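# Insert keyed shaft into loose gearbox bore, then release

## Task

Lower the shaft thin end first into the gearbox bore from above, with the thin-end key entering only the keyway slot in the bore wall (the two keys are aligned), until the shoulder rests on the upper rim of the bore. The close-fitting shaft must stay seated without the robot holding it, and the loose gearbox must still be upright on its output flange. Then open the hand and withdraw.

## Robot and tools

Robot: one arm with a right five-finger hand. There is one camera, cam_wrist (504x504), mounted at the wrist. A calibration line gives its intrinsics and a world-to-camera transform, but each scene may deviate slightly from these.

Scene frame: the origin is on the table top directly below the arm base. +z is up, and +y is to the left when facing along +x. Positions are in metres and orientation is a wxyz quaternion. The base may be tilted, and the printed position gets less exact at long reach.

Hand point: a point fixed to the palm, 0.05 m in front of it, where index pad and thumb tip meet in a pinch. Its axes are +z along the straight fingers (which extend 0.06-0.07 m past it), +y out of the palm, and +x across the palm toward the little finger. A rigid bracket on the little-finger side of the wrist sits 0.03 m beyond the point in +y and 0.11 m across the palm, and it can collide. A whole-hand wrap fits objects 0.035-0.08 m across with the thumb swung fully in front of the palm. Swing the thumb before you reach the object. The object then lies across the palm on the wrist side of the point.

ROW FORMAT (used by execute_actions and move): 14 numbers, each in [-1, 1], in this order:
- dx, dy, dz, rx, ry, rz: an offset, not a pose. It is measured from the hand point's measured pose at the start of the action and expressed in the hand point's own axes. 1.0 equals 0.6 m or 180 degrees. rx, ry, rz form a single rotation vector.
- little, ring, middle, index, thumb_bend, thumb_turn: absolute motor targets. -1 is open or straight, or for thumb_turn, beside the palm. +1 is fully curled, or for thumb_turn, opposite the fingers. A pinch is roughly index +0.22, thumb_bend +0.75, thumb_turn +0.57.
- force_limit: the fingertip load at which a closing motor stops. It scales linearly from about 0 N at -1 to 10 N at +1, or 15 N for the two thumb motors. It has no effect on opening.
- speed: finger speed, from near zero at -1 to full at +1. At full speed the whole travel takes 0.6 s. Use -0.9 or lower for a gentle grip.
This same motor order applies to hand_measured, hand_stopped_by and hand_load_n.

execute_actions(actions): a list of actions. Each action is a table of up to 15 rows, one per 1/30 s control step. A short table repeats its final row until the 15 steps are used. Every row offsets from the same start pose, not from the previous row. For the first action of a call, that start is the last reported pose. An empty list just returns state and images.

move(target, speed, stop_force, blocking): target is one row, with offsets taken from the pose in the latest result that showed one. The hand point travels a straight path to it in 0.5-10 s. The move does not avoid obstacles, and the hand can lag, drift or overshoot speed, especially near full arm extension.
- speed: m/s, 0.002-0.5, default 0.25. Turning is capped at twice that value in rad/s.
- stop_force: N, 9-40. It is not allowed in the first 0.2 s of a scene or together with blocking=false. The path ends when the push against the motion exceeds the pre-move wrist reading by that amount. The arm then backs up two steps and holds. Expect momentary peaks above the set value. It is unreliable on moves that rotate. Omit it when moving away from a surface you are pressing on.
- blocking=false returns after 0.5 s while the arm keeps moving. Poll with wait(0), or use stop. Other motion commands are refused until the move ends.
The result adds a move: line. Possible endings are done, off_target, moving, held, fault and contact, where contact means stop_force fired. It also reports the distance to the target. limits=paced means the pose was clipped. limits=held means some steps were blocked, and the arm may then surge. The arm is stiff, so aiming even slightly past a firm contact without stop_force can trigger a fault. Faster contact means harder hits.

wait(seconds): 0-10. Lets time pass with the last command held.

stop(): brakes a running move. Braking needs some distance.

zoom_image(camera, region): a closer view of cam_wrist. region is [x0, y0, x1, y1] in pixels, at most 504x504.

show_instructions(): shows the reference image pages.

finished_scene(scene): ends that scene after the last command has been held. The result must persist, and this step cannot be undone.

Motion limits: each control step clips the commanded pose to within 100 mm and 16 degrees of the measured pose. Position wins over orientation when both cannot be met. Commands trail by about 0.17 s, and big moves may come back unfinished. "Hand target" shows the pose currently being driven to. A "pose unreachable" line means the clearance check changed or blocked the command; the base mount counts as part of the arm. Joint ranges are listed in radians, and the elbow never fully straightens.

Fingers: a motor moves only when its target changes by at least 0.01. It locks on arrival (stopped_by target), at force_limit (force), or after being blocked for the full travel time (stalled). fault means the motor is dead for the rest of the scene. A lock resists at least 15 N. To squeeze harder, raise force_limit and send a target further closed than the measured position. To loosen, send a target more open. A lost grip shows up only as hand_load_n falling toward 0; this value is positive when the finger is pushed open.

Wrist force and torque lines are given in the hand point's axes. They have an offset of up to about 4 N, noise up to 2.4 N, and saturate near 50 N. They show contact force pointing back into the arm. Joint torque readings are noisy and do not include friction.

Avoid:
- joint loads reaching their limits: 141 N m for the pan, lift and elbow joints, and 26.3 N m for each wrist joint;
- any external force of 150 N. Either one stops the arm for 10 s;
- motors overheating: a warning comes at 70 °C and the brakes engage at 85 °C;
- drops, slams and hard shoves;
- knocking anything off the table.
The gearbox is free-standing and may be nudged occasionally, so insert slowly with stop_force and keep it upright.

Each tool is called after ">>>" in YAML: its name, and indented under it one key for each argument.

Reference images:

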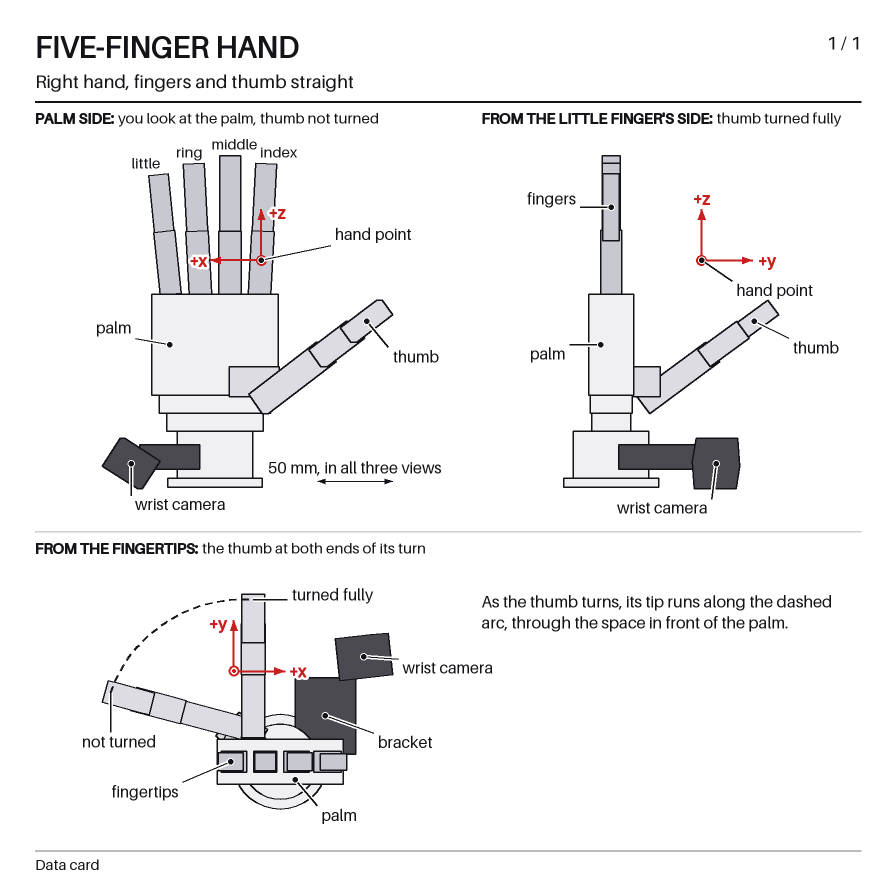

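## Session

I'll start by looking at the current state of the scene.

>>> execute_actions:
  actions: []

Scene clock: 0.00 s.
end_effector_position=(+0.6487, -0.1705, +0.2712) hand_measured=(-1.000, -1.000, -1.000, -1.000, -1.000, -1.000) hand_load_n=(+0.0, +0.0, +0.0, +0.0, +0.0, +0.0) hand_stopped_by=(target, target, target, target, target, target) hand_force_limit=0.00 hand_speed=-0.80 end_effector_quat_wxyz=(+0.037, +0.524, +0.847, +0.077) end_effector_velocity=(-0.000, -0.000, -0.001) end_effector_angular_velocity=(+0.001, +0.003, -0.000)
Joint positions: [-0.61  -0.886  0.84   1.542  1.412 -1.032]
Joint velocities: [-0.     0.001  0.001  0.     0.001  0.   ]
Joint torques (N m, as the arm reports them, + toward a larger angle): no reading
Motor temperatures (°C, as the motors report them): [28 29 27 36 29 39]
Wrist force (N, on the end effector, along its own x y z axes, offset not removed): no reading
Wrist torque (N m, same axes, about the end effector's origin, offset not removed): no reading
Hand target: +0.649, -0.171, +0.271; +0.037, +0.524, +0.847, +0.077

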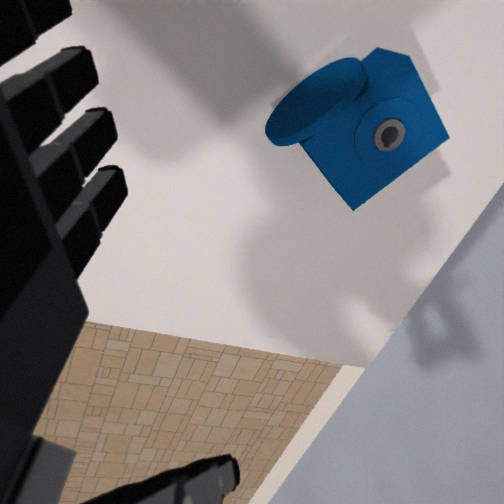

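>>> zoom_image:
  camera: "cam_wrist"
  region: [250, 30, 470, 230]

Region (250, 30, 470, 230) of cam_wrist's 504x504 image, scaled by 2.291, with more detail than that image has; it fills the top 458 rows of this view, and the rest is white.

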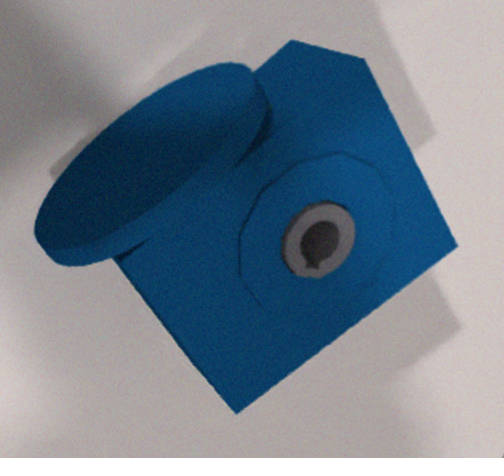

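>>> move:
  target: [0.2, -0.15, -0.25, 0, 0.25, 0, -1, -1, -1, -1, -1, -1, 0, 0]
  speed: 0.4

Scene clock: 15.20 s.
end_effector_position=(+0.4944, -0.1166, +0.4059) hand_measured=(-1.000, -1.000, -1.000, -1.000, -1.000, -1.000) hand_load_n=(+0.0, +0.0, +0.0, +0.0, +0.0, +0.0) hand_stopped_by=(target, target, target, target, target, target) hand_force_limit=0.00 hand_speed=0.00 end_effector_quat_wxyz=(-0.290, +0.455, +0.797, +0.272) end_effector_velocity=(-0.002, +0.001, +0.000) end_effector_angular_velocity=(+0.007, +0.001, +0.002)
Joint positions: [-0.834 -0.999  1.013  2.313  1.229 -1.47 ]
Joint velocities: [-0.002 -0.004  0.01   0.002  0.    -0.007]
Joint torques (N m, as the arm reports them, + toward a larger angle): [ -4.38 -50.84  -9.34   4.65   1.48  -2.37]
Motor temperatures (°C, as the motors report them): [28 29 27 36 29 39]
Wrist force (N, on the end effector, along its own x y z axes, offset not removed): [-1.5 -2.1 0.4]
Wrist torque (N m, same axes, about the end effector's origin, offset not removed): [-0.26 0.16 -0.12]
Hand target: +0.494, -0.117, +0.406; -0.290, +0.455, +0.797, +0.272
Off the commanded pose: 0.000 m, 0 deg.
move: done
camera_calibration (this result's frames):
cam_wrist: T_world_to_cam=[[0.908992, 0.394804, 0.133653, -0.460358], [0.415023, -0.886982, -0.202532, -0.235083], [0.0385871, 0.239569, -0.970112, 0.531677], [0, 0, 0, 1]] pos_world=[0.495511, -0.154136, 0.529703]

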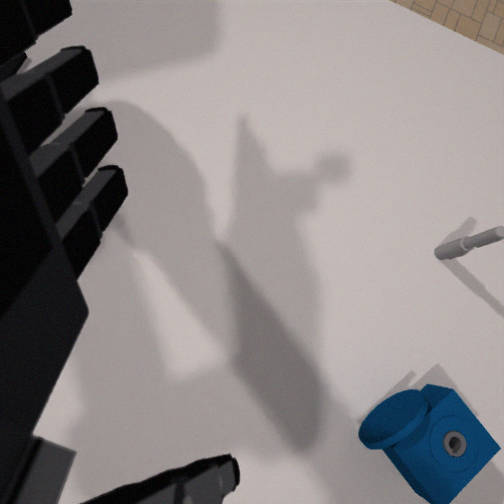

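>>> zoom_image:
  camera: "cam_wrist"
  region: [384, 180, 504, 300]

Region (384, 180, 504, 300) of cam_wrist's 504x504 image, scaled by 4.200, with more detail than that image has.

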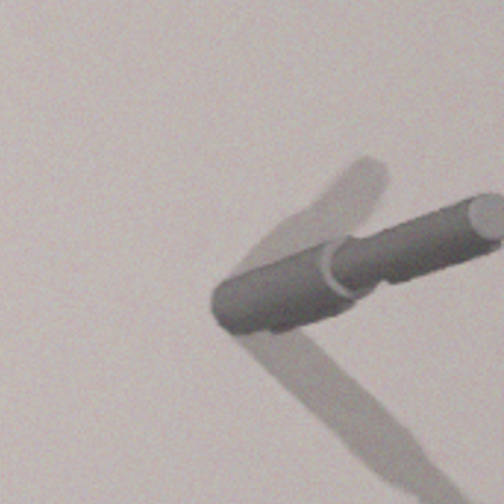

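>>> move:
  target: [-0.183, 0.3555, 0.4003, -0.536, 0.119, 0.257, -1, -1, -1, -1, -1, 1, 0, 0.5]
  speed: 0.4

Scene clock: 139.37 s.
end_effector_position=(+0.6769, +0.0813, +0.1987) hand_measured=(-1.000, -1.000, -1.000, -1.000, -1.000, +1.000) hand_load_n=(+0.0, +0.0, +0.0, +0.0, +0.0, +0.0) hand_stopped_by=(target, target, target, target, target, target) hand_force_limit=0.00 hand_speed=0.50 end_effector_quat_wxyz=(-0.062, +0.704, +0.064, +0.704) end_effector_velocity=(+0.001, -0.000, +0.000) end_effector_angular_velocity=(-0.000, +0.005, -0.016)
Joint positions: [-0.126 -0.882  2.091  1.928 -1.302 -1.573]
Joint velocities: [ 0.01  -0.001 -0.005  0.012 -0.026 -0.001]
Joint torques (N m, as the arm reports them, + toward a larger angle): [ 10.09 -46.74 -17.76   0.4   -2.23  -1.87]
Motor temperatures (°C, as the motors report them): [28 29 27 36 29 39]
Wrist force (N, on the end effector, along its own x y z axes, offset not removed): [-1.7 -2.0 0.3]
Wrist torque (N m, same axes, about the end effector's origin, offset not removed): [-0.23 0.11 -0.19]
Hand target: +0.677, +0.081, +0.199; -0.061, +0.705, +0.064, +0.704
Off the commanded pose: 0.001 m, 0 deg.
move: done; limits=paced
camera_calibration (this result's frames):
cam_wrist: T_world_to_cam=[[0.165862, -0.984425, -0.0582838, -0.0234626], [-0.569981, -0.0474681, -0.820285, 0.544], [0.804743, 0.169275, -0.568977, -0.316433], [0, 0, 0, 1]] pos_world=[0.568608, 0.0562896, 0.264824]

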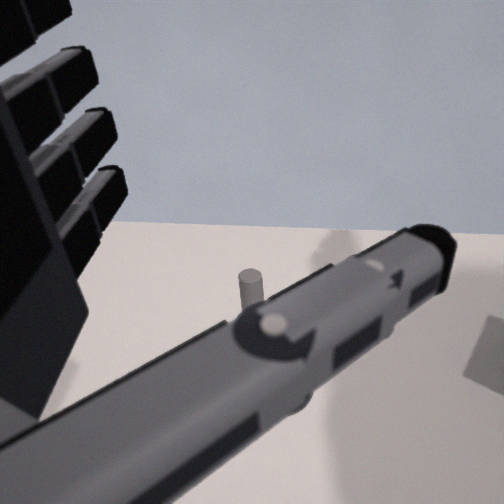

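>>> execute_actions:
  actions:
    - [[0,0,0,0,0,0,-1,-1,-1,-1,-1,-1,0,1]]
    - [[0,0,0,0,0,0,-1,-1,-1,-1,-1,-1,0,1]]

>>> zoom_image:
  camera: "cam_wrist"
  region: [170, 250, 340, 420]

Scene clock: 171.03 s.
end_effector_position=(+0.6769, +0.0813, +0.1987) hand_measured=(-1.000, -1.000, -1.000, -1.000, -1.000, -1.000) hand_load_n=(+0.0, +0.0, +0.0, +0.0, +0.0, +0.0) hand_stopped_by=(target, target, target, target, target, target) hand_force_limit=0.00 hand_speed=1.00 end_effector_quat_wxyz=(-0.062, +0.704, +0.064, +0.704) end_effector_velocity=(-0.000, +0.000, +0.000) end_effector_angular_velocity=(-0.000, -0.001, +0.001)
Joint positions: [-0.126 -0.882  2.091  1.928 -1.302 -1.573]
Joint velocities: [-0.    -0.001  0.    -0.     0.001 -0.   ]
Joint torques (N m, as the arm reports them, + toward a larger angle): [ -3.35 -32.    -2.86  -3.17   1.13   2.14]
Motor temperatures (°C, as the motors report them): [28 29 27 36 29 39]
Wrist force (N, on the end effector, along its own x y z axes, offset not removed): [-1.6 -1.2 0.4]
Wrist torque (N m, same axes, about the end effector's origin, offset not removed): [-0.14 0.15 -0.15]
Hand target: +0.677, +0.081, +0.199; -0.062, +0.704, +0.064, +0.704
Off the commanded pose: 0.000 m, 0 deg.
camera_calibration (this result's frames):
cam_wrist: T_world_to_cam=[[0.165841, -0.984429, -0.0582696, -0.0234471], [-0.569951, -0.0474614, -0.820307, 0.54401], [0.804769, 0.169252, -0.568947, -0.316452], [0, 0, 0, 1]] pos_world=[0.568618, 0.0562974, 0.264845]

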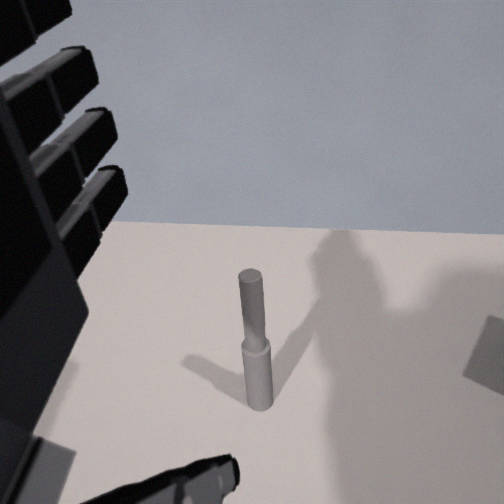

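Region (170, 250, 340, 420) of cam_wrist's 504x504 image, scaled by 2.965, with more detail than that image has.

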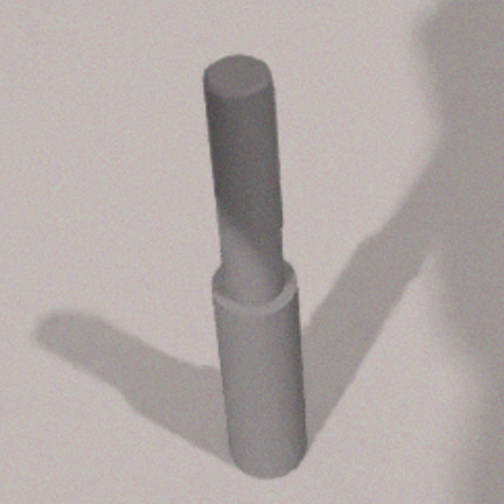

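>>> move:
  target: [0.05, -0.52, -0.35, 0.528, 0, 0, -1, -1, -1, -1, -1, -1, 0, 1]
  speed: 0.5

Scene clock: 231.43 s.
end_effector_position=(+0.4148, +0.3508, +0.2278) hand_measured=(-1.000, -1.000, -1.000, -1.000, -1.000, -1.000) hand_load_n=(+0.0, +0.0, +0.0, +0.0, +0.0, +0.0) hand_stopped_by=(target, target, target, target, target, target) hand_force_limit=0.00 hand_speed=1.00 end_effector_quat_wxyz=(+0.561, -0.431, -0.562, -0.428) end_effector_velocity=(-0.001, +0.002, -0.000) end_effector_angular_velocity=(+0.001, +0.002, +0.012)
Joint positions: [-0.132 -0.954  2.089  1.995  0.361 -1.563]
Joint velocities: [ 0.006  0.003 -0.006  0.006  0.006 -0.001]
Joint torques (N m, as the arm reports them, + toward a larger angle): [  9.76 -25.99 -20.78   2.45   1.74  -2.29]
Motor temperatures (°C, as the motors report them): [28 29 27 36 29 39]
Wrist force (N, on the end effector, along its own x y z axes, offset not removed): [-1.5 -1.4 0.5]
Wrist torque (N m, same axes, about the end effector's origin, offset not removed): [-0.16 0.11 -0.20]
Hand target: +0.415, +0.351, +0.228; +0.561, -0.430, -0.563, -0.428
Off the commanded pose: 0.000 m, 0 deg.
move: done
camera_calibration (this result's frames):
cam_wrist: T_world_to_cam=[[0.966176, 0.250093, -0.0629073, -0.476987], [0.0934266, -0.56682, -0.818527, 0.337797], [-0.240365, 0.784964, -0.571013, 0.0834614], [0, 0, 0, 1]] pos_world=[0.449356, 0.245247, 0.294147]

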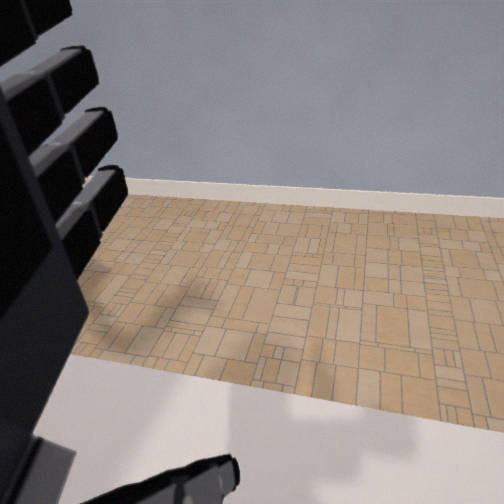

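>>> move:
  target: [-0.03, 0.1, -0.17, 0, -0.27, 0, -1, -1, -1, -1, -1, -1, 0, 1]
  speed: 0.5

Scene clock: 239.00 s.
end_effector_position=(+0.4990, +0.2681, +0.2104) hand_measured=(-1.000, -1.000, -1.000, -1.000, -1.000, -1.000) hand_load_n=(+0.0, +0.0, +0.0, +0.0, +0.0, +0.0) hand_stopped_by=(target, target, target, target, target, target) hand_force_limit=0.00 hand_speed=1.00 end_effector_quat_wxyz=(-0.280, +0.568, +0.743, +0.214) end_effector_velocity=(+0.000, -0.000, -0.001) end_effector_angular_velocity=(-0.015, -0.000, +0.000)
Joint positions: [-0.075 -1.069  1.453  1.439  0.889 -0.396]
Joint velocities: [ 0.006  0.    -0.006 -0.002  0.013  0.012]
Joint torques (N m, as the arm reports them, + toward a larger angle): [  8.77 -46.32 -25.44   0.59   0.62   2.26]
Motor temperatures (°C, as the motors report them): [28 29 27 36 29 39]
Wrist force (N, on the end effector, along its own x y z axes, offset not removed): [-0.5 -1.6 1.2]
Wrist torque (N m, same axes, about the end effector's origin, offset not removed): [-0.23 -0.10 -0.07]
Hand target: +0.499, +0.268, +0.210; -0.280, +0.569, +0.743, +0.213
Off the commanded pose: 0.001 m, 0 deg.
move: done
camera_calibration (this result's frames):
cam_wrist: T_world_to_cam=[[0.977226, 0.209709, -0.0324135, -0.539858], [0.20481, -0.972086, -0.114466, 0.173793], [-0.0555133, 0.10522, -0.992898, 0.337375], [0, 0, 0, 1]] pos_world=[0.510697, 0.246656, 0.337374]

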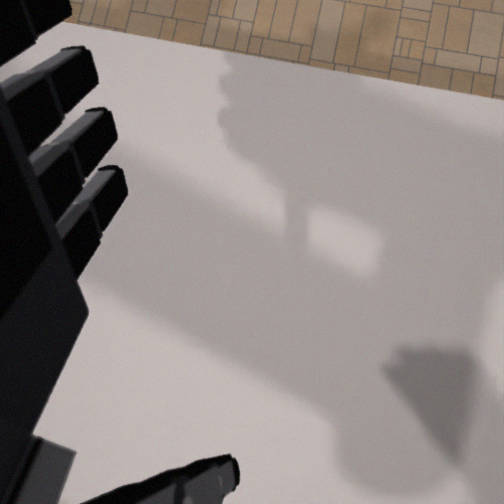

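>>> move:
  target: [-0.347, 0.2413, -0.0607, -0.670, 0.141, 0.304, -1, -1, -1, -1, -1, 0.9, 0, 1]
  speed: 0.5

Scene clock: 260.67 s.
end_effector_position=(+0.6729, +0.1424, +0.1034) hand_measured=(-1.000, -1.000, -1.000, -1.000, -1.000, +0.900) hand_load_n=(+0.0, +0.0, +0.0, +0.0, +0.0, +0.0) hand_stopped_by=(target, target, target, target, target, target) hand_force_limit=0.00 hand_speed=1.00 end_effector_quat_wxyz=(+0.108, +0.712, -0.085, +0.689) end_effector_velocity=(-0.000, -0.000, -0.001) end_effector_angular_velocity=(-0.000, +0.003, +0.000)
Joint positions: [ 0.245 -0.98   1.785 -0.776  2.126  1.551]
Joint velocities: [-0.     0.001 -0.     0.002 -0.     0.001]
Joint torques (N m, as the arm reports them, + toward a larger angle): [ -6.75 -44.16  -7.98   0.59  -0.57  -2.25]
Motor temperatures (°C, as the motors report them): [28 29 27 36 29 39]
Wrist force (N, on the end effector, along its own x y z axes, offset not removed): [-1.9 -2.4 0.3]
Wrist torque (N m, same axes, about the end effector's origin, offset not removed): [-0.35 0.12 -0.07]
Hand target: +0.673, +0.142, +0.103; +0.108, +0.712, -0.085, +0.688
Off the commanded pose: 0.017 m, 10 deg.
move: held; limits=paced,held; held on 7 of 83 steps, including the last
pose unreachable: on one or more control steps of this call, first in action 0 (counted from 0), an arm could not follow its commanded pose, so it was not sent that pose on those steps. On the call's last step it was still not sent that pose. It may still have moved: this result reports where it is.
cause: the commanded pose would bring two parts of the arm too close to each other (joints 4 (wrist 1) to 6 (wrist 3) lie between them).
camera_calibration (this result's frames):
cam_wrist: T_world_to_cam=[[-0.282466, -0.958967, -0.0243827, 0.326319], [-0.562571, 0.186188, -0.805511, 0.426635], [0.776998, -0.213812, -0.592079, -0.302177], [0, 0, 0, 1]] pos_world=[0.566978, 0.168886, 0.172703]

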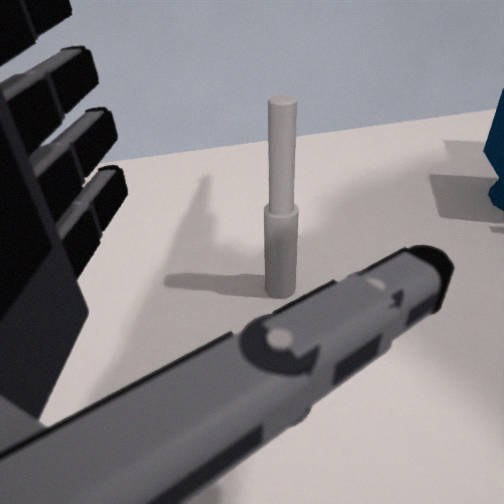

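>>> zoom_image:
  camera: "cam_wrist"
  region: [170, 85, 400, 315]

Region (170, 85, 400, 315) of cam_wrist's 504x504 image, scaled by 2.191, with more detail than that image has.

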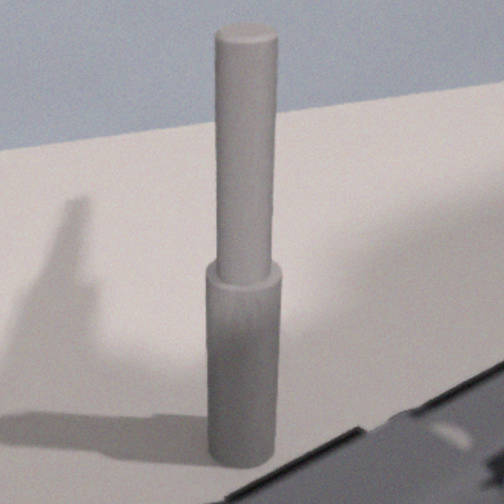

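>>> move:
  target: [-0.025, 0.0338, 0.1033, 0, 0.0089, 0.0118, -1, -1, -1, -1, 0.3, 0.9, 0, 1]
  speed: 0.2

Scene clock: 279.53 s.
end_effector_position=(+0.7263, +0.1058, +0.0875) hand_measured=(-1.000, -1.000, -1.000, -1.000, +0.300, +0.900) hand_load_n=(+0.0, +0.0, +0.0, +0.0, +0.0, +0.0) hand_stopped_by=(target, target, target, target, target, target) hand_force_limit=0.00 hand_speed=1.00 end_effector_quat_wxyz=(+0.096, +0.701, -0.097, +0.700) end_effector_velocity=(+0.002, -0.001, +0.000) end_effector_angular_velocity=(+0.002, -0.002, +0.000)
Joint positions: [ 0.152 -0.901  1.708 -0.811  2.032  1.571]
Joint velocities: [-0.003  0.002 -0.005  0.001 -0.003  0.002]
Joint torques (N m, as the arm reports them, + toward a larger angle): [ -6.05 -35.65 -25.91  -3.21  -2.12   2.34]
Motor temperatures (°C, as the motors report them): [28 29 27 36 29 39]
Wrist force (N, on the end effector, along its own x y z axes, offset not removed): [-1.8 -1.4 0.5]
Wrist torque (N m, same axes, about the end effector's origin, offset not removed): [-0.18 0.17 -0.10]
Hand target: +0.727, +0.106, +0.087; +0.096, +0.701, -0.097, +0.700
Off the commanded pose: 0.000 m, 0 deg.
move: done
camera_calibration (this result's frames):
cam_wrist: T_world_to_cam=[[-0.28092, -0.957735, -0.0618643, 0.308036], [-0.532679, 0.209214, -0.82005, 0.427824], [0.798334, -0.197415, -0.568938, -0.380129], [0, 0, 0, 1]] pos_world=[0.617896, 0.130467, 0.153624]

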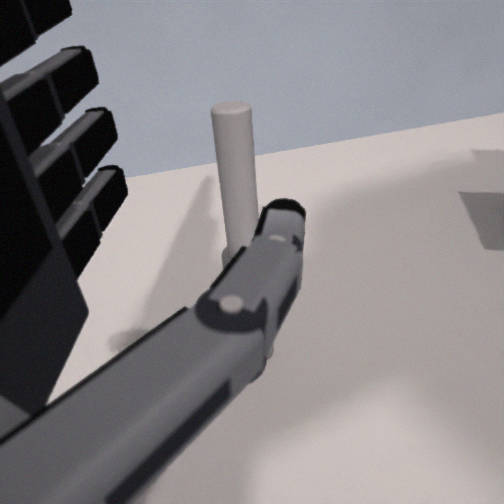

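>>> zoom_image:
  camera: "cam_wrist"
  region: [150, 85, 350, 285]

Region (150, 85, 350, 285) of cam_wrist's 504x504 image, scaled by 2.520, with more detail than that image has.

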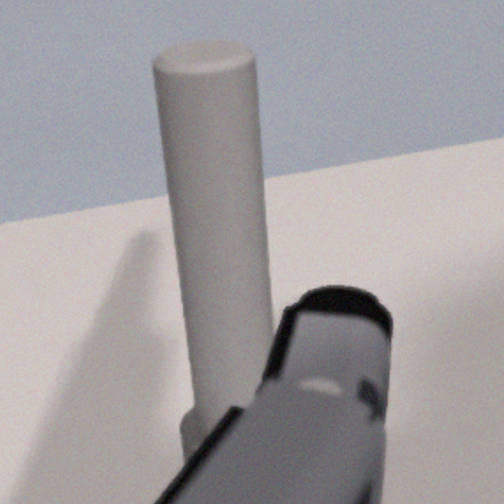

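>>> move:
  target: [0, -0.003, 0.05, 0, 0, 0, -1, -1, -1, -1, 0.05, 0.9, 0, 1]
  speed: 0.08

Scene clock: 294.10 s.
end_effector_position=(+0.7554, +0.0995, +0.0876) hand_measured=(-1.000, -1.000, -1.000, -1.000, +0.050, +0.900) hand_load_n=(+0.0, +0.0, +0.0, +0.0, +0.0, +0.0) hand_stopped_by=(target, target, target, target, target, target) hand_force_limit=0.00 hand_speed=1.00 end_effector_quat_wxyz=(+0.096, +0.701, -0.097, +0.700) end_effector_velocity=(+0.002, -0.000, -0.000) end_effector_angular_velocity=(-0.001, +0.002, +0.000)
Joint positions: [ 0.131 -0.86   1.626 -0.77   2.012  1.572]
Joint velocities: [-0.001  0.003 -0.007  0.006 -0.002 -0.001]
Joint torques (N m, as the arm reports them, + toward a larger angle): [ -6.51 -37.69 -24.16   0.32  -2.06  -0.69]
Motor temperatures (°C, as the motors report them): [28 30 27 36 29 39]
Wrist force (N, on the end effector, along its own x y z axes, offset not removed): [-1.2 -1.1 0.8]
Wrist torque (N m, same axes, about the end effector's origin, offset not removed): [-0.15 0.04 -0.07]
Hand target: +0.756, +0.099, +0.088; +0.096, +0.701, -0.097, +0.700
Off the commanded pose: 0.000 m, 0 deg.
move: done
camera_calibration (this result's frames):
cam_wrist: T_world_to_cam=[[-0.2809, -0.957741, -0.0618647, 0.31016], [-0.532679, 0.209203, -0.820053, 0.444695], [0.798341, -0.197399, -0.568934, -0.404614], [0, 0, 0, 1]] pos_world=[0.647023, 0.124151, 0.153663]

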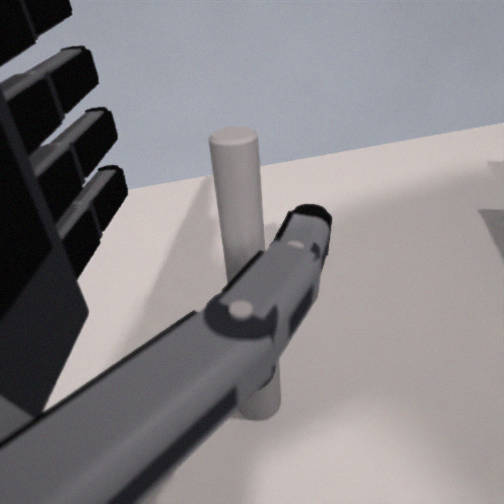

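>>> execute_actions:
  actions:
    - [[0,0,0,0,0,0,-1,-1,-0.25,-0.25,0.05,0.9,-0.8,0]]
    - [[0,0,0,0,0,0,-1,-1,-0.25,-0.25,0.05,0.9,-0.8,0]]

Scene clock: 296.87 s.
end_effector_position=(+0.7555, +0.0995, +0.0876) hand_measured=(-1.000, -1.000, -0.250, -0.250, +0.050, +0.900) hand_load_n=(+0.0, +0.0, +0.0, +0.0, +0.0, +0.0) hand_stopped_by=(target, target, target, target, target, target) hand_force_limit=-0.80 hand_speed=0.00 end_effector_quat_wxyz=(+0.096, +0.701, -0.097, +0.700) end_effector_velocity=(-0.000, +0.000, -0.002) end_effector_angular_velocity=(+0.001, +0.003, +0.001)
Joint positions: [ 0.131 -0.86   1.626 -0.77   2.012  1.572]
Joint velocities: [ 0.     0.002  0.001  0.001 -0.     0.002]
Joint torques (N m, as the arm reports them, + toward a larger angle): [  6.21 -53.11  -9.93  -2.81   1.64  -1.73]
Motor temperatures (°C, as the motors report them): [28 30 27 36 29 39]
Wrist force (N, on the end effector, along its own x y z axes, offset not removed): [-2.1 -2.0 0.3]
Wrist torque (N m, same axes, about the end effector's origin, offset not removed): [-0.24 0.23 -0.16]
Hand target: +0.755, +0.100, +0.088; +0.096, +0.701, -0.097, +0.700
Off the commanded pose: 0.000 m, 0 deg.
camera_calibration (this result's frames):
cam_wrist: T_world_to_cam=[[-0.280828, -0.957758, -0.0619326, 0.310122], [-0.532677, 0.209217, -0.820051, 0.444711], [0.798367, -0.197303, -0.56893, -0.404668], [0, 0, 0, 1]] pos_world=[0.647053, 0.124139, 0.153665]

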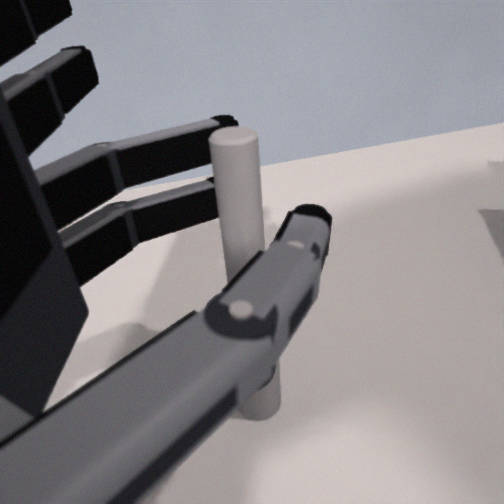

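>>> execute_actions:
  actions:
    - [[0,0,0,0,0,0,-1,-1,0.0,0.0,0.3,0.9,-0.85,-0.6]]
    - [[0,0,0,0,0,0,-1,-1,0.0,0.0,0.3,0.9,-0.85,-0.6]]

Scene clock: 299.50 s.
end_effector_position=(+0.7555, +0.0995, +0.0876) hand_measured=(-1.000, -1.000, +0.000, +0.000, +0.300, +0.900) hand_load_n=(+0.0, +0.0, +0.0, +0.0, +0.0, +0.0) hand_stopped_by=(target, target, target, target, target, target) hand_force_limit=-0.85 hand_speed=-0.60 end_effector_quat_wxyz=(+0.096, +0.701, -0.097, +0.700) end_effector_velocity=(-0.000, -0.000, +0.000) end_effector_angular_velocity=(-0.001, -0.001, -0.001)
Joint positions: [ 0.131 -0.86   1.626 -0.77   2.012  1.572]
Joint velocities: [-0.    -0.001  0.001 -0.001  0.    -0.001]
Joint torques (N m, as the arm reports them, + toward a larger angle): [ -2.75 -47.61 -16.07  -1.6    0.42  -1.82]
Motor temperatures (°C, as the motors report them): [28 30 27 36 29 39]
Wrist force (N, on the end effector, along its own x y z axes, offset not removed): [-0.8 -2.2 -0.2]
Wrist torque (N m, same axes, about the end effector's origin, offset not removed): [-0.29 0.05 -0.13]
Hand target: +0.755, +0.100, +0.088; +0.096, +0.701, -0.097, +0.700
Off the commanded pose: 0.000 m, 0 deg.
camera_calibration (this result's frames):
cam_wrist: T_world_to_cam=[[-0.280829, -0.957758, -0.0619327, 0.310123], [-0.532677, 0.209217, -0.820051, 0.444711], [0.798367, -0.197303, -0.56893, -0.404668], [0, 0, 0, 1]] pos_world=[0.647053, 0.124139, 0.153665]

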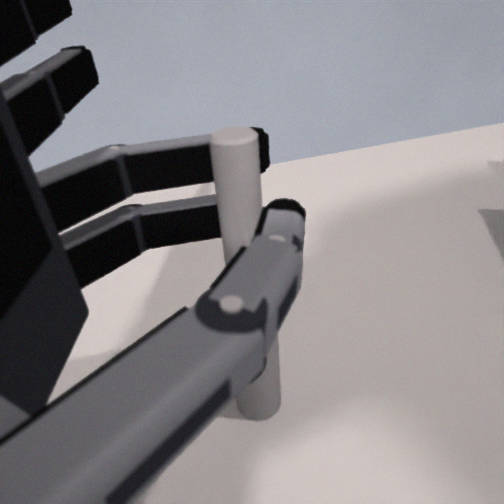

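>>> execute_actions:
  actions:
    - [[0,0,0,0,0,0,-1,-1,0.1,0.1,0.5,0.9,-0.9,-0.75]]
    - [[0,0,0,0,0,0,-1,-1,0.1,0.1,0.5,0.9,-0.9,-0.75]]

Scene clock: 305.33 s.
end_effector_position=(+0.7555, +0.0995, +0.0876) hand_measured=(-1.000, -1.000, +0.100, +0.100, +0.500, +0.900) hand_load_n=(+0.0, +0.0, +0.0, +0.0, +0.0, +0.0) hand_stopped_by=(target, target, target, force, target, target) hand_force_limit=-0.90 hand_speed=-0.75 end_effector_quat_wxyz=(+0.096, +0.701, -0.097, +0.700) end_effector_velocity=(+0.000, -0.000, +0.001) end_effector_angular_velocity=(-0.001, -0.000, -0.000)
Joint positions: [ 0.131 -0.86   1.626 -0.77   2.012  1.572]
Joint velocities: [ 0.    -0.001 -0.     0.     0.    -0.002]
Joint torques (N m, as the arm reports them, + toward a larger angle): [ -3.06 -47.87 -16.57  -1.59   0.31  -1.82]
Motor temperatures (°C, as the motors report them): [28 30 27 36 29 39]
Wrist force (N, on the end effector, along its own x y z axes, offset not removed): [-0.6 -2.5 0.7]
Wrist torque (N m, same axes, about the end effector's origin, offset not removed): [-0.36 -0.03 -0.06]
Hand target: +0.755, +0.100, +0.088; +0.096, +0.701, -0.097, +0.700
Off the commanded pose: 0.000 m, 0 deg.
camera_calibration (this result's frames):
cam_wrist: T_world_to_cam=[[-0.280828, -0.957758, -0.0619328, 0.310122], [-0.532677, 0.209217, -0.820051, 0.444712], [0.798367, -0.197303, -0.56893, -0.404668], [0, 0, 0, 1]] pos_world=[0.647053, 0.124139, 0.153665]

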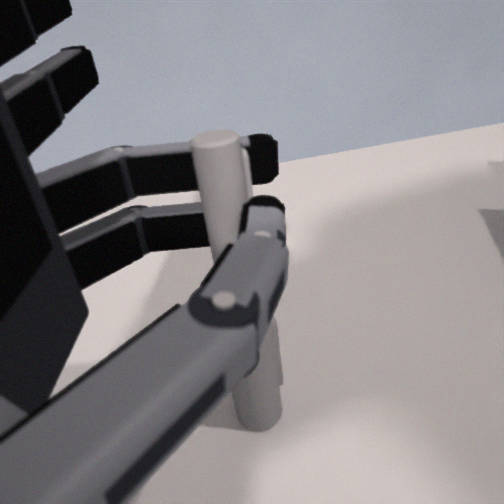

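>>> zoom_image:
  camera: "cam_wrist"
  region: [110, 110, 440, 440]

Region (110, 110, 440, 440) of cam_wrist's 504x504 image, scaled by 1.527, with more detail than that image has.

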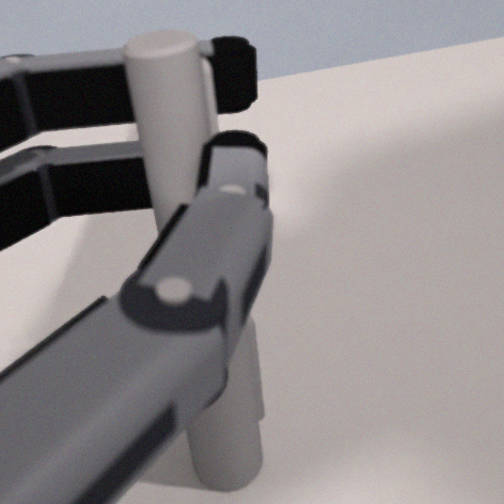

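>>> execute_actions:
  actions:
    - [[0,0,0,0,0,0,-1,-1,-0.05,-0.05,0.2,0.9,-0.9,-0.75]]
    - [[0,0,0,0,0,0,-1,-1,-0.05,-0.05,0.2,0.9,-0.9,-0.75]]

>>> zoom_image:
  camera: "cam_wrist"
  region: [110, 110, 440, 440]

Scene clock: 310.73 s.
end_effector_position=(+0.7555, +0.0995, +0.0876) hand_measured=(-1.000, -1.000, -0.050, -0.050, +0.264, +0.900) hand_load_n=(+0.0, +0.0, +0.0, +0.0, +0.0, +0.0) hand_stopped_by=(target, target, target, target, moving, target) hand_force_limit=-0.90 hand_speed=-0.75 end_effector_quat_wxyz=(+0.096, +0.701, -0.097, +0.700) end_effector_velocity=(+0.000, -0.000, +0.000) end_effector_angular_velocity=(-0.001, -0.002, -0.001)
Joint positions: [ 0.131 -0.86   1.626 -0.77   2.012  1.572]
Joint velocities: [-0.     0.001 -0.001 -0.002  0.001 -0.001]
Joint torques (N m, as the arm reports them, + toward a larger angle): [ -2.99 -47.81 -16.71  -1.51   0.46  -1.81]
Motor temperatures (°C, as the motors report them): [28 30 27 36 29 39]
Wrist force (N, on the end effector, along its own x y z axes, offset not removed): [-0.9 -1.4 0.2]
Wrist torque (N m, same axes, about the end effector's origin, offset not removed): [-0.13 0.09 -0.06]
Hand target: +0.755, +0.100, +0.088; +0.096, +0.701, -0.097, +0.700
Off the commanded pose: 0.000 m, 0 deg.
camera_calibration (this result's frames):
cam_wrist: T_world_to_cam=[[-0.280828, -0.957758, -0.0619327, 0.310123], [-0.532678, 0.209217, -0.820051, 0.444712], [0.798367, -0.197303, -0.56893, -0.404668], [0, 0, 0, 1]] pos_world=[0.647053, 0.124139, 0.153665]

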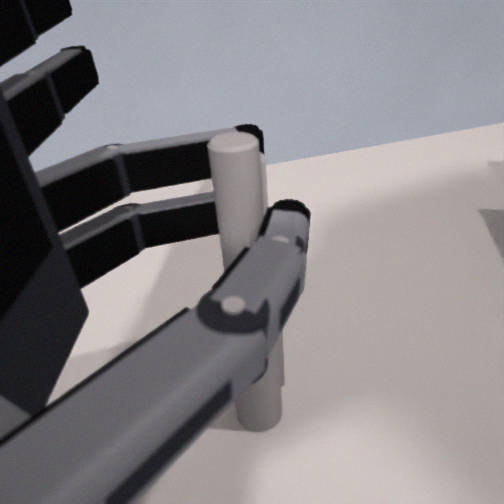

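Region (110, 110, 440, 440) of cam_wrist's 504x504 image, scaled by 1.527, with more detail than that image has.

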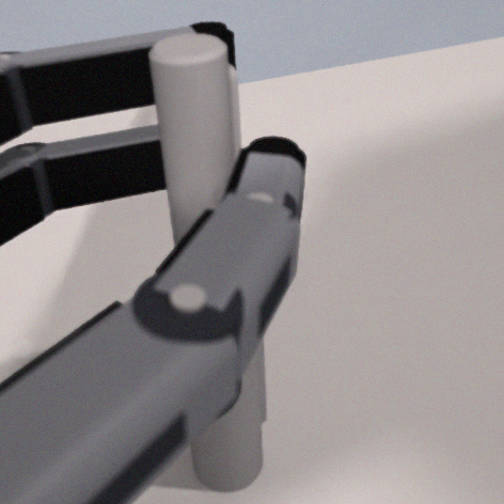

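>>> zoom_image:
  camera: "cam_wrist"
  region: [190, 120, 320, 250]

Region (190, 120, 320, 250) of cam_wrist's 504x504 image, scaled by 3.877, with more detail than that image has.

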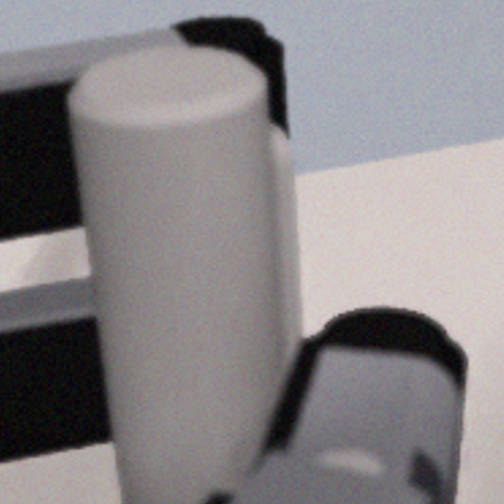

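>>> move:
  target: [0, -0.007, -0.025, 0.1, 0, 0, -1, -1, -0.35, -0.35, 0.1, 0.9, -0.9, 1]
  speed: 0.15

>>> execute_actions:
  actions:
    - [[0,0,0,0,0,0,-1,-1,-0.35,-0.35,0.5,0.9,-0.9,0]]

Scene clock: 353.03 s.
end_effector_position=(+0.7421, +0.1077, +0.0874) hand_measured=(-1.000, -1.000, -0.350, -0.350, +0.100, +0.900) hand_load_n=(+0.0, +0.0, +0.0, +0.0, +0.0, +0.0) hand_stopped_by=(target, target, target, target, target, target) hand_force_limit=-0.90 hand_speed=1.00 end_effector_quat_wxyz=(-0.014, +0.707, +0.013, +0.707) end_effector_velocity=(-0.000, +0.000, -0.001) end_effector_angular_velocity=(+0.002, -0.000, +0.014)
Joint positions: [ 0.014 -0.964  1.831 -0.871  1.581  1.572]
Joint velocities: [-0.007 -0.002  0.006 -0.005 -0.021  0.002]
Joint torques (N m, as the arm reports them, + toward a larger angle): [ -6.19 -49.46  -7.79  -3.67  -1.94   2.33]
Motor temperatures (°C, as the motors report them): [28 30 27 36 29 39]
Wrist force (N, on the end effector, along its own x y z axes, offset not removed): [-1.0 -1.8 0.7]
Wrist torque (N m, same axes, about the end effector's origin, offset not removed): [-0.19 0.04 -0.12]
Hand target: +0.742, +0.108, +0.087; -0.015, +0.707, +0.014, +0.707
Off the commanded pose: 0.000 m, 0 deg.
move: done
camera_calibration (this result's frames):
cam_wrist: T_world_to_cam=[[0.0271922, -0.997672, -0.0625324, 0.0899644], [-0.571231, 0.0358273, -0.820007, 0.483049], [0.820339, 0.0580183, -0.568927, -0.436262], [0, 0, 0, 1]] pos_world=[0.631368, 0.0977598, 0.153528]

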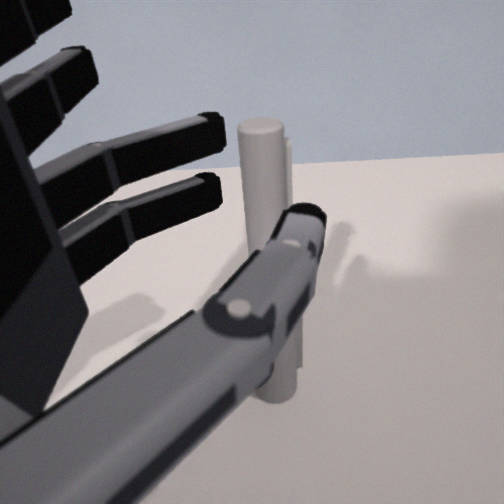

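Scene clock: 353.53 s.
end_effector_position=(+0.7420, +0.1077, +0.0874) hand_measured=(-1.000, -1.000, -0.350, -0.350, +0.498, +0.900) hand_load_n=(+0.0, +0.0, +0.0, +0.0, +0.0, +0.0) hand_stopped_by=(target, target, target, target, moving, target) hand_force_limit=-0.90 hand_speed=0.00 end_effector_quat_wxyz=(-0.014, +0.707, +0.013, +0.707) end_effector_velocity=(+0.000, +0.000, +0.000) end_effector_angular_velocity=(-0.001, +0.000, +0.000)
Joint positions: [ 0.014 -0.964  1.831 -0.872  1.581  1.572]
Joint velocities: [ 0.     0.    -0.001  0.001  0.    -0.001]
Joint torques (N m, as the arm reports them, + toward a larger angle): [  8.35 -32.54 -25.72  -0.69   1.84   1.96]
Motor temperatures (°C, as the motors report them): [28 30 27 36 29 39]
Wrist force (N, on the end effector, along its own x y z axes, offset not removed): [-0.4 -0.8 0.6]
Wrist torque (N m, same axes, about the end effector's origin, offset not removed): [-0.09 0.01 -0.09]
Hand target: +0.742, +0.108, +0.087; -0.014, +0.707, +0.013, +0.707
Off the commanded pose: 0.000 m, 0 deg.
camera_calibration (this result's frames):
cam_wrist: T_world_to_cam=[[0.0271829, -0.997672, -0.0625392, 0.0899466], [-0.571225, 0.0358387, -0.820011, 0.482993], [0.820343, 0.0580142, -0.568921, -0.436225], [0, 0, 0, 1]] pos_world=[0.631307, 0.0977346, 0.153507]

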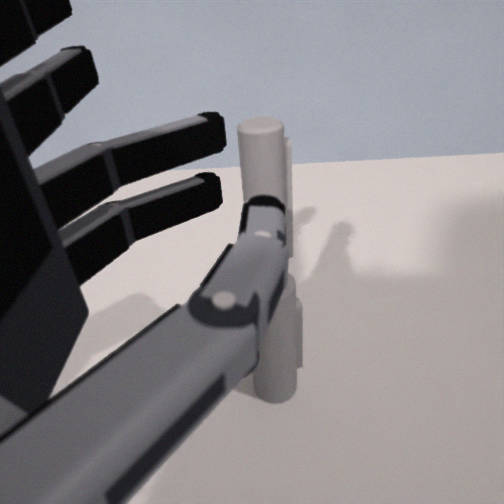

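>>> move:
  target: [0, 0.005, 0.008, 0, 0, 0, -1, -1, -0.08, -0.08, 0.5, 0.9, -0.9, -0.3]
  speed: 0.03

>>> zoom_image:
  camera: "cam_wrist"
  region: [150, 100, 350, 300]

Scene clock: 360.83 s.
end_effector_position=(+0.7467, +0.1050, +0.0874) hand_measured=(-1.000, -1.000, -0.080, -0.080, +0.500, +0.900) hand_load_n=(+0.0, +0.0, +0.0, +0.0, +0.0, +0.0) hand_stopped_by=(target, target, target, target, target, target) hand_force_limit=-0.90 hand_speed=-0.30 end_effector_quat_wxyz=(-0.014, +0.707, +0.013, +0.707) end_effector_velocity=(+0.002, -0.001, +0.000) end_effector_angular_velocity=(-0.000, -0.000, +0.001)
Joint positions: [ 0.008 -0.958  1.82  -0.866  1.576  1.572]
Joint velocities: [-0.003  0.003 -0.005  0.002 -0.003 -0.   ]
Joint torques (N m, as the arm reports them, + toward a larger angle): [ -3.32 -33.04 -24.6    0.28  -1.8    1.15]
Motor temperatures (°C, as the motors report them): [28 30 27 36 29 39]
Wrist force (N, on the end effector, along its own x y z axes, offset not removed): [-1.2 -3.3 0.8]
Wrist torque (N m, same axes, about the end effector's origin, offset not removed): [-0.53 0.04 -0.21]
Hand target: +0.747, +0.105, +0.087; -0.014, +0.707, +0.013, +0.707
Off the commanded pose: 0.000 m, 0 deg.
move: done
camera_calibration (this result's frames):
cam_wrist: T_world_to_cam=[[0.0271817, -0.997674, -0.0625169, 0.0871819], [-0.571215, 0.0358218, -0.820019, 0.485736], [0.820351, 0.058, -0.568912, -0.439869], [0, 0, 0, 1]] pos_world=[0.635936, 0.0950916, 0.153516]

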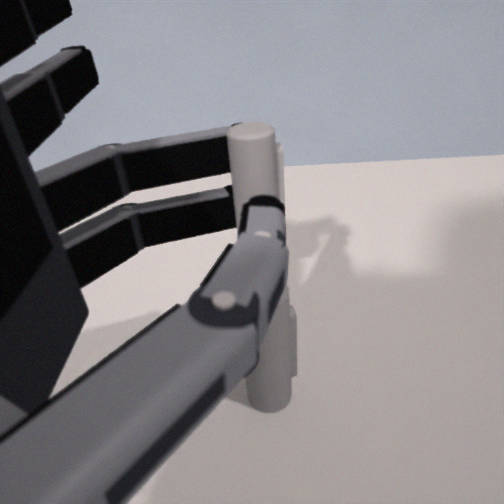

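Region (150, 100, 350, 300) of cam_wrist's 504x504 image, scaled by 2.520, with more detail than that image has.

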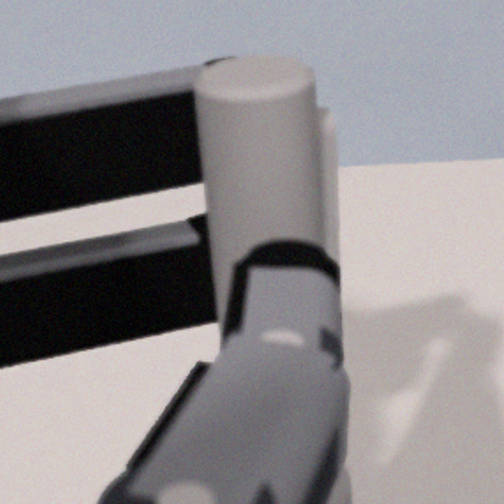

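>>> execute_actions:
  actions:
    - [[0,0,0,0,0,0,-1,-1,0.3,0.3,0.62,0.9,-0.8,-0.85]]
    - [[0,0,0,0,0,0,-1,-1,0.3,0.3,0.62,0.9,-0.8,-0.85]]
    - [[0,0,0,0,0,0,-1,-1,0.3,0.3,0.62,0.9,-0.8,-0.85]]

Scene clock: 364.47 s.
end_effector_position=(+0.7467, +0.1050, +0.0874) hand_measured=(-1.000, -1.000, +0.044, +0.044, +0.576, +0.900) hand_load_n=(+0.0, +0.0, +2.5, +2.0, +2.0, +0.0) hand_stopped_by=(target, target, force, force, force, target) hand_force_limit=-0.80 hand_speed=-0.85 end_effector_quat_wxyz=(-0.014, +0.707, +0.013, +0.707) end_effector_velocity=(-0.001, -0.000, -0.002) end_effector_angular_velocity=(-0.001, +0.003, -0.000)
Joint positions: [ 0.008 -0.958  1.82  -0.866  1.576  1.572]
Joint velocities: [ 0.     0.001  0.001  0.002  0.    -0.001]
Joint torques (N m, as the arm reports them, + toward a larger angle): [  7.3  -47.41  -8.87  -2.79   1.66  -0.41]
Motor temperatures (°C, as the motors report them): [28 30 27 36 29 39]
Wrist force (N, on the end effector, along its own x y z axes, offset not removed): [-1.9 -1.8 0.3]
Wrist torque (N m, same axes, about the end effector's origin, offset not removed): [-0.18 0.19 -0.07]
Hand target: +0.747, +0.105, +0.087; -0.014, +0.707, +0.013, +0.707
Off the commanded pose: 0.000 m, 0 deg.
camera_calibration (this result's frames):
cam_wrist: T_world_to_cam=[[0.0271764, -0.997671, -0.062558, 0.0871809], [-0.57121, 0.0358589, -0.820021, 0.485745], [0.820354, 0.0580189, -0.568905, -0.439886], [0, 0, 0, 1]] pos_world=[0.635955, 0.0950813, 0.153521]

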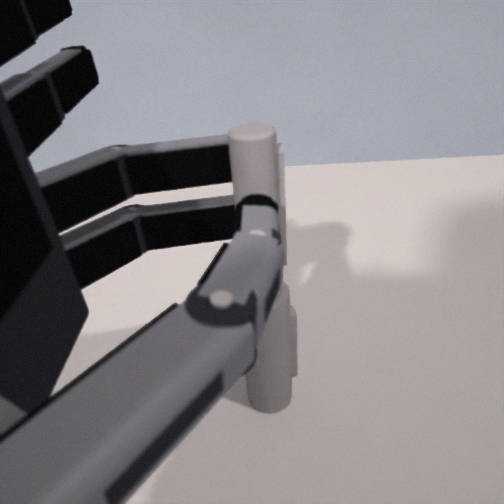

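>>> execute_actions:
  actions:
    - [[0,0,0,0,0,0,-1,-1,0.33,0.33,0.62,0.9,-0.1,-0.92]]

Scene clock: 366.23 s.
end_effector_position=(+0.7467, +0.1050, +0.0874) hand_measured=(-1.000, -1.000, +0.050, +0.054, +0.574, +0.900) hand_load_n=(+0.0, +0.0, +4.5, +4.5, +4.0, +0.0) hand_stopped_by=(target, target, force, force, force, target) hand_force_limit=-0.10 hand_speed=-0.92 end_effector_quat_wxyz=(-0.014, +0.707, +0.013, +0.707) end_effector_velocity=(-0.000, -0.000, -0.000) end_effector_angular_velocity=(-0.000, +0.001, -0.001)
Joint positions: [ 0.008 -0.958  1.82  -0.866  1.576  1.572]
Joint velocities: [ 0.    -0.     0.     0.001  0.001 -0.   ]
Joint torques (N m, as the arm reports them, + toward a larger angle): [  7.56 -47.87  -8.33  -2.75   1.6   -0.2 ]
Motor temperatures (°C, as the motors report them): [28 30 27 36 29 39]
Wrist force (N, on the end effector, along its own x y z axes, offset not removed): [-0.7 -0.8 -0.4]
Wrist torque (N m, same axes, about the end effector's origin, offset not removed): [-0.03 0.02 0.00]
Hand target: +0.747, +0.105, +0.087; -0.014, +0.707, +0.013, +0.707
Off the commanded pose: 0.000 m, 0 deg.
camera_calibration (this result's frames):
cam_wrist: T_world_to_cam=[[0.0271765, -0.997671, -0.062558, 0.0871808], [-0.57121, 0.0358588, -0.820021, 0.485745], [0.820354, 0.058019, -0.568905, -0.439886], [0, 0, 0, 1]] pos_world=[0.635955, 0.0950813, 0.153521]

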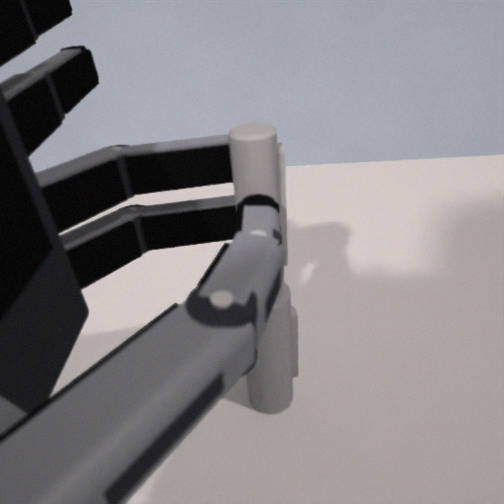

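>>> execute_actions:
  actions:
    - [[0,0,0,0,0,0,-1,-1,0.36,0.36,0.62,0.9,0.8,-0.92]]
    - [[0.01,0,0,0,0,0,-1,-1,0.36,0.36,0.62,0.9,0.8,-0.92],[0.015,0,0,0,0,0,-1,-1,0.36,0.36,0.62,0.9,0.8,-0.92],[0.02,0,0,0,0,0,-1,-1,0.36,0.36,0.62,0.9,0.8,-0.92],[0.025,0,0,0,0,0,-1,-1,0.36,0.36,0.62,0.9,0.8,-0.92],[0.03,0,0,0,0,0,-1,-1,0.36,0.36,0.62,0.9,0.8,-0.92],[0.035,0,0,0,0,0,-1,-1,0.36,0.36,0.62,0.9,0.8,-0.92],[0.04,0,0,0,0,0,-1,-1,0.36,0.36,0.62,0.9,0.8,-0.92],[0.045,0,0,0,0,0,-1,-1,0.36,0.36,0.62,0.9,0.8,-0.92],[0.05,0,0,0,0,0,-1,-1,0.36,0.36,0.62,0.9,0.8,-0.92]]

Scene clock: 405.47 s.
end_effector_position=(+0.7467, +0.1050, +0.1147) hand_measured=(-1.000, -1.000, +0.066, +0.074, +0.576, +0.900) hand_load_n=(+0.0, +0.0, +0.0, +0.0, +0.0, +0.0) hand_stopped_by=(target, target, force, force, force, target) hand_force_limit=0.80 hand_speed=-0.92 end_effector_quat_wxyz=(-0.014, +0.707, +0.013, +0.707) end_effector_velocity=(-0.000, +0.000, +0.023) end_effector_angular_velocity=(+0.001, +0.002, +0.001)
Joint positions: [ 0.008 -1.007  1.81  -0.807  1.576  1.572]
Joint velocities: [ 0.    -0.041 -0.011  0.053 -0.     0.001]
Joint torques (N m, as the arm reports them, + toward a larger angle): [ -0.11 -49.85 -25.6    0.27  -0.01  -2.11]
Motor temperatures (°C, as the motors report them): [28 30 27 36 29 39]
Wrist force (N, on the end effector, along its own x y z axes, offset not removed): [-1.6 -1.1 1.0]
Wrist torque (N m, same axes, about the end effector's origin, offset not removed): [-0.19 0.14 -0.13]
Hand target: +0.747, +0.105, +0.117; -0.014, +0.707, +0.013, +0.707
Off the commanded pose: 0.003 m, 0 deg.
camera_calibration (this result's frames):
cam_wrist: T_world_to_cam=[[0.0272009, -0.997672, -0.0625286, 0.0888741], [-0.57089, 0.0358434, -0.820244, 0.507872], [0.820576, 0.0580083, -0.568587, -0.424559], [0, 0, 0, 1]] pos_world=[0.635905, 0.0950914, 0.180737]

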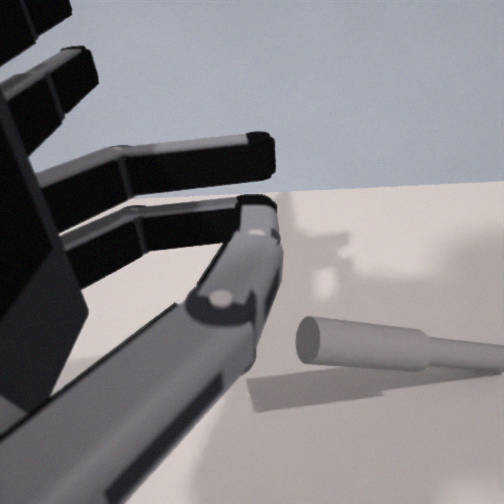

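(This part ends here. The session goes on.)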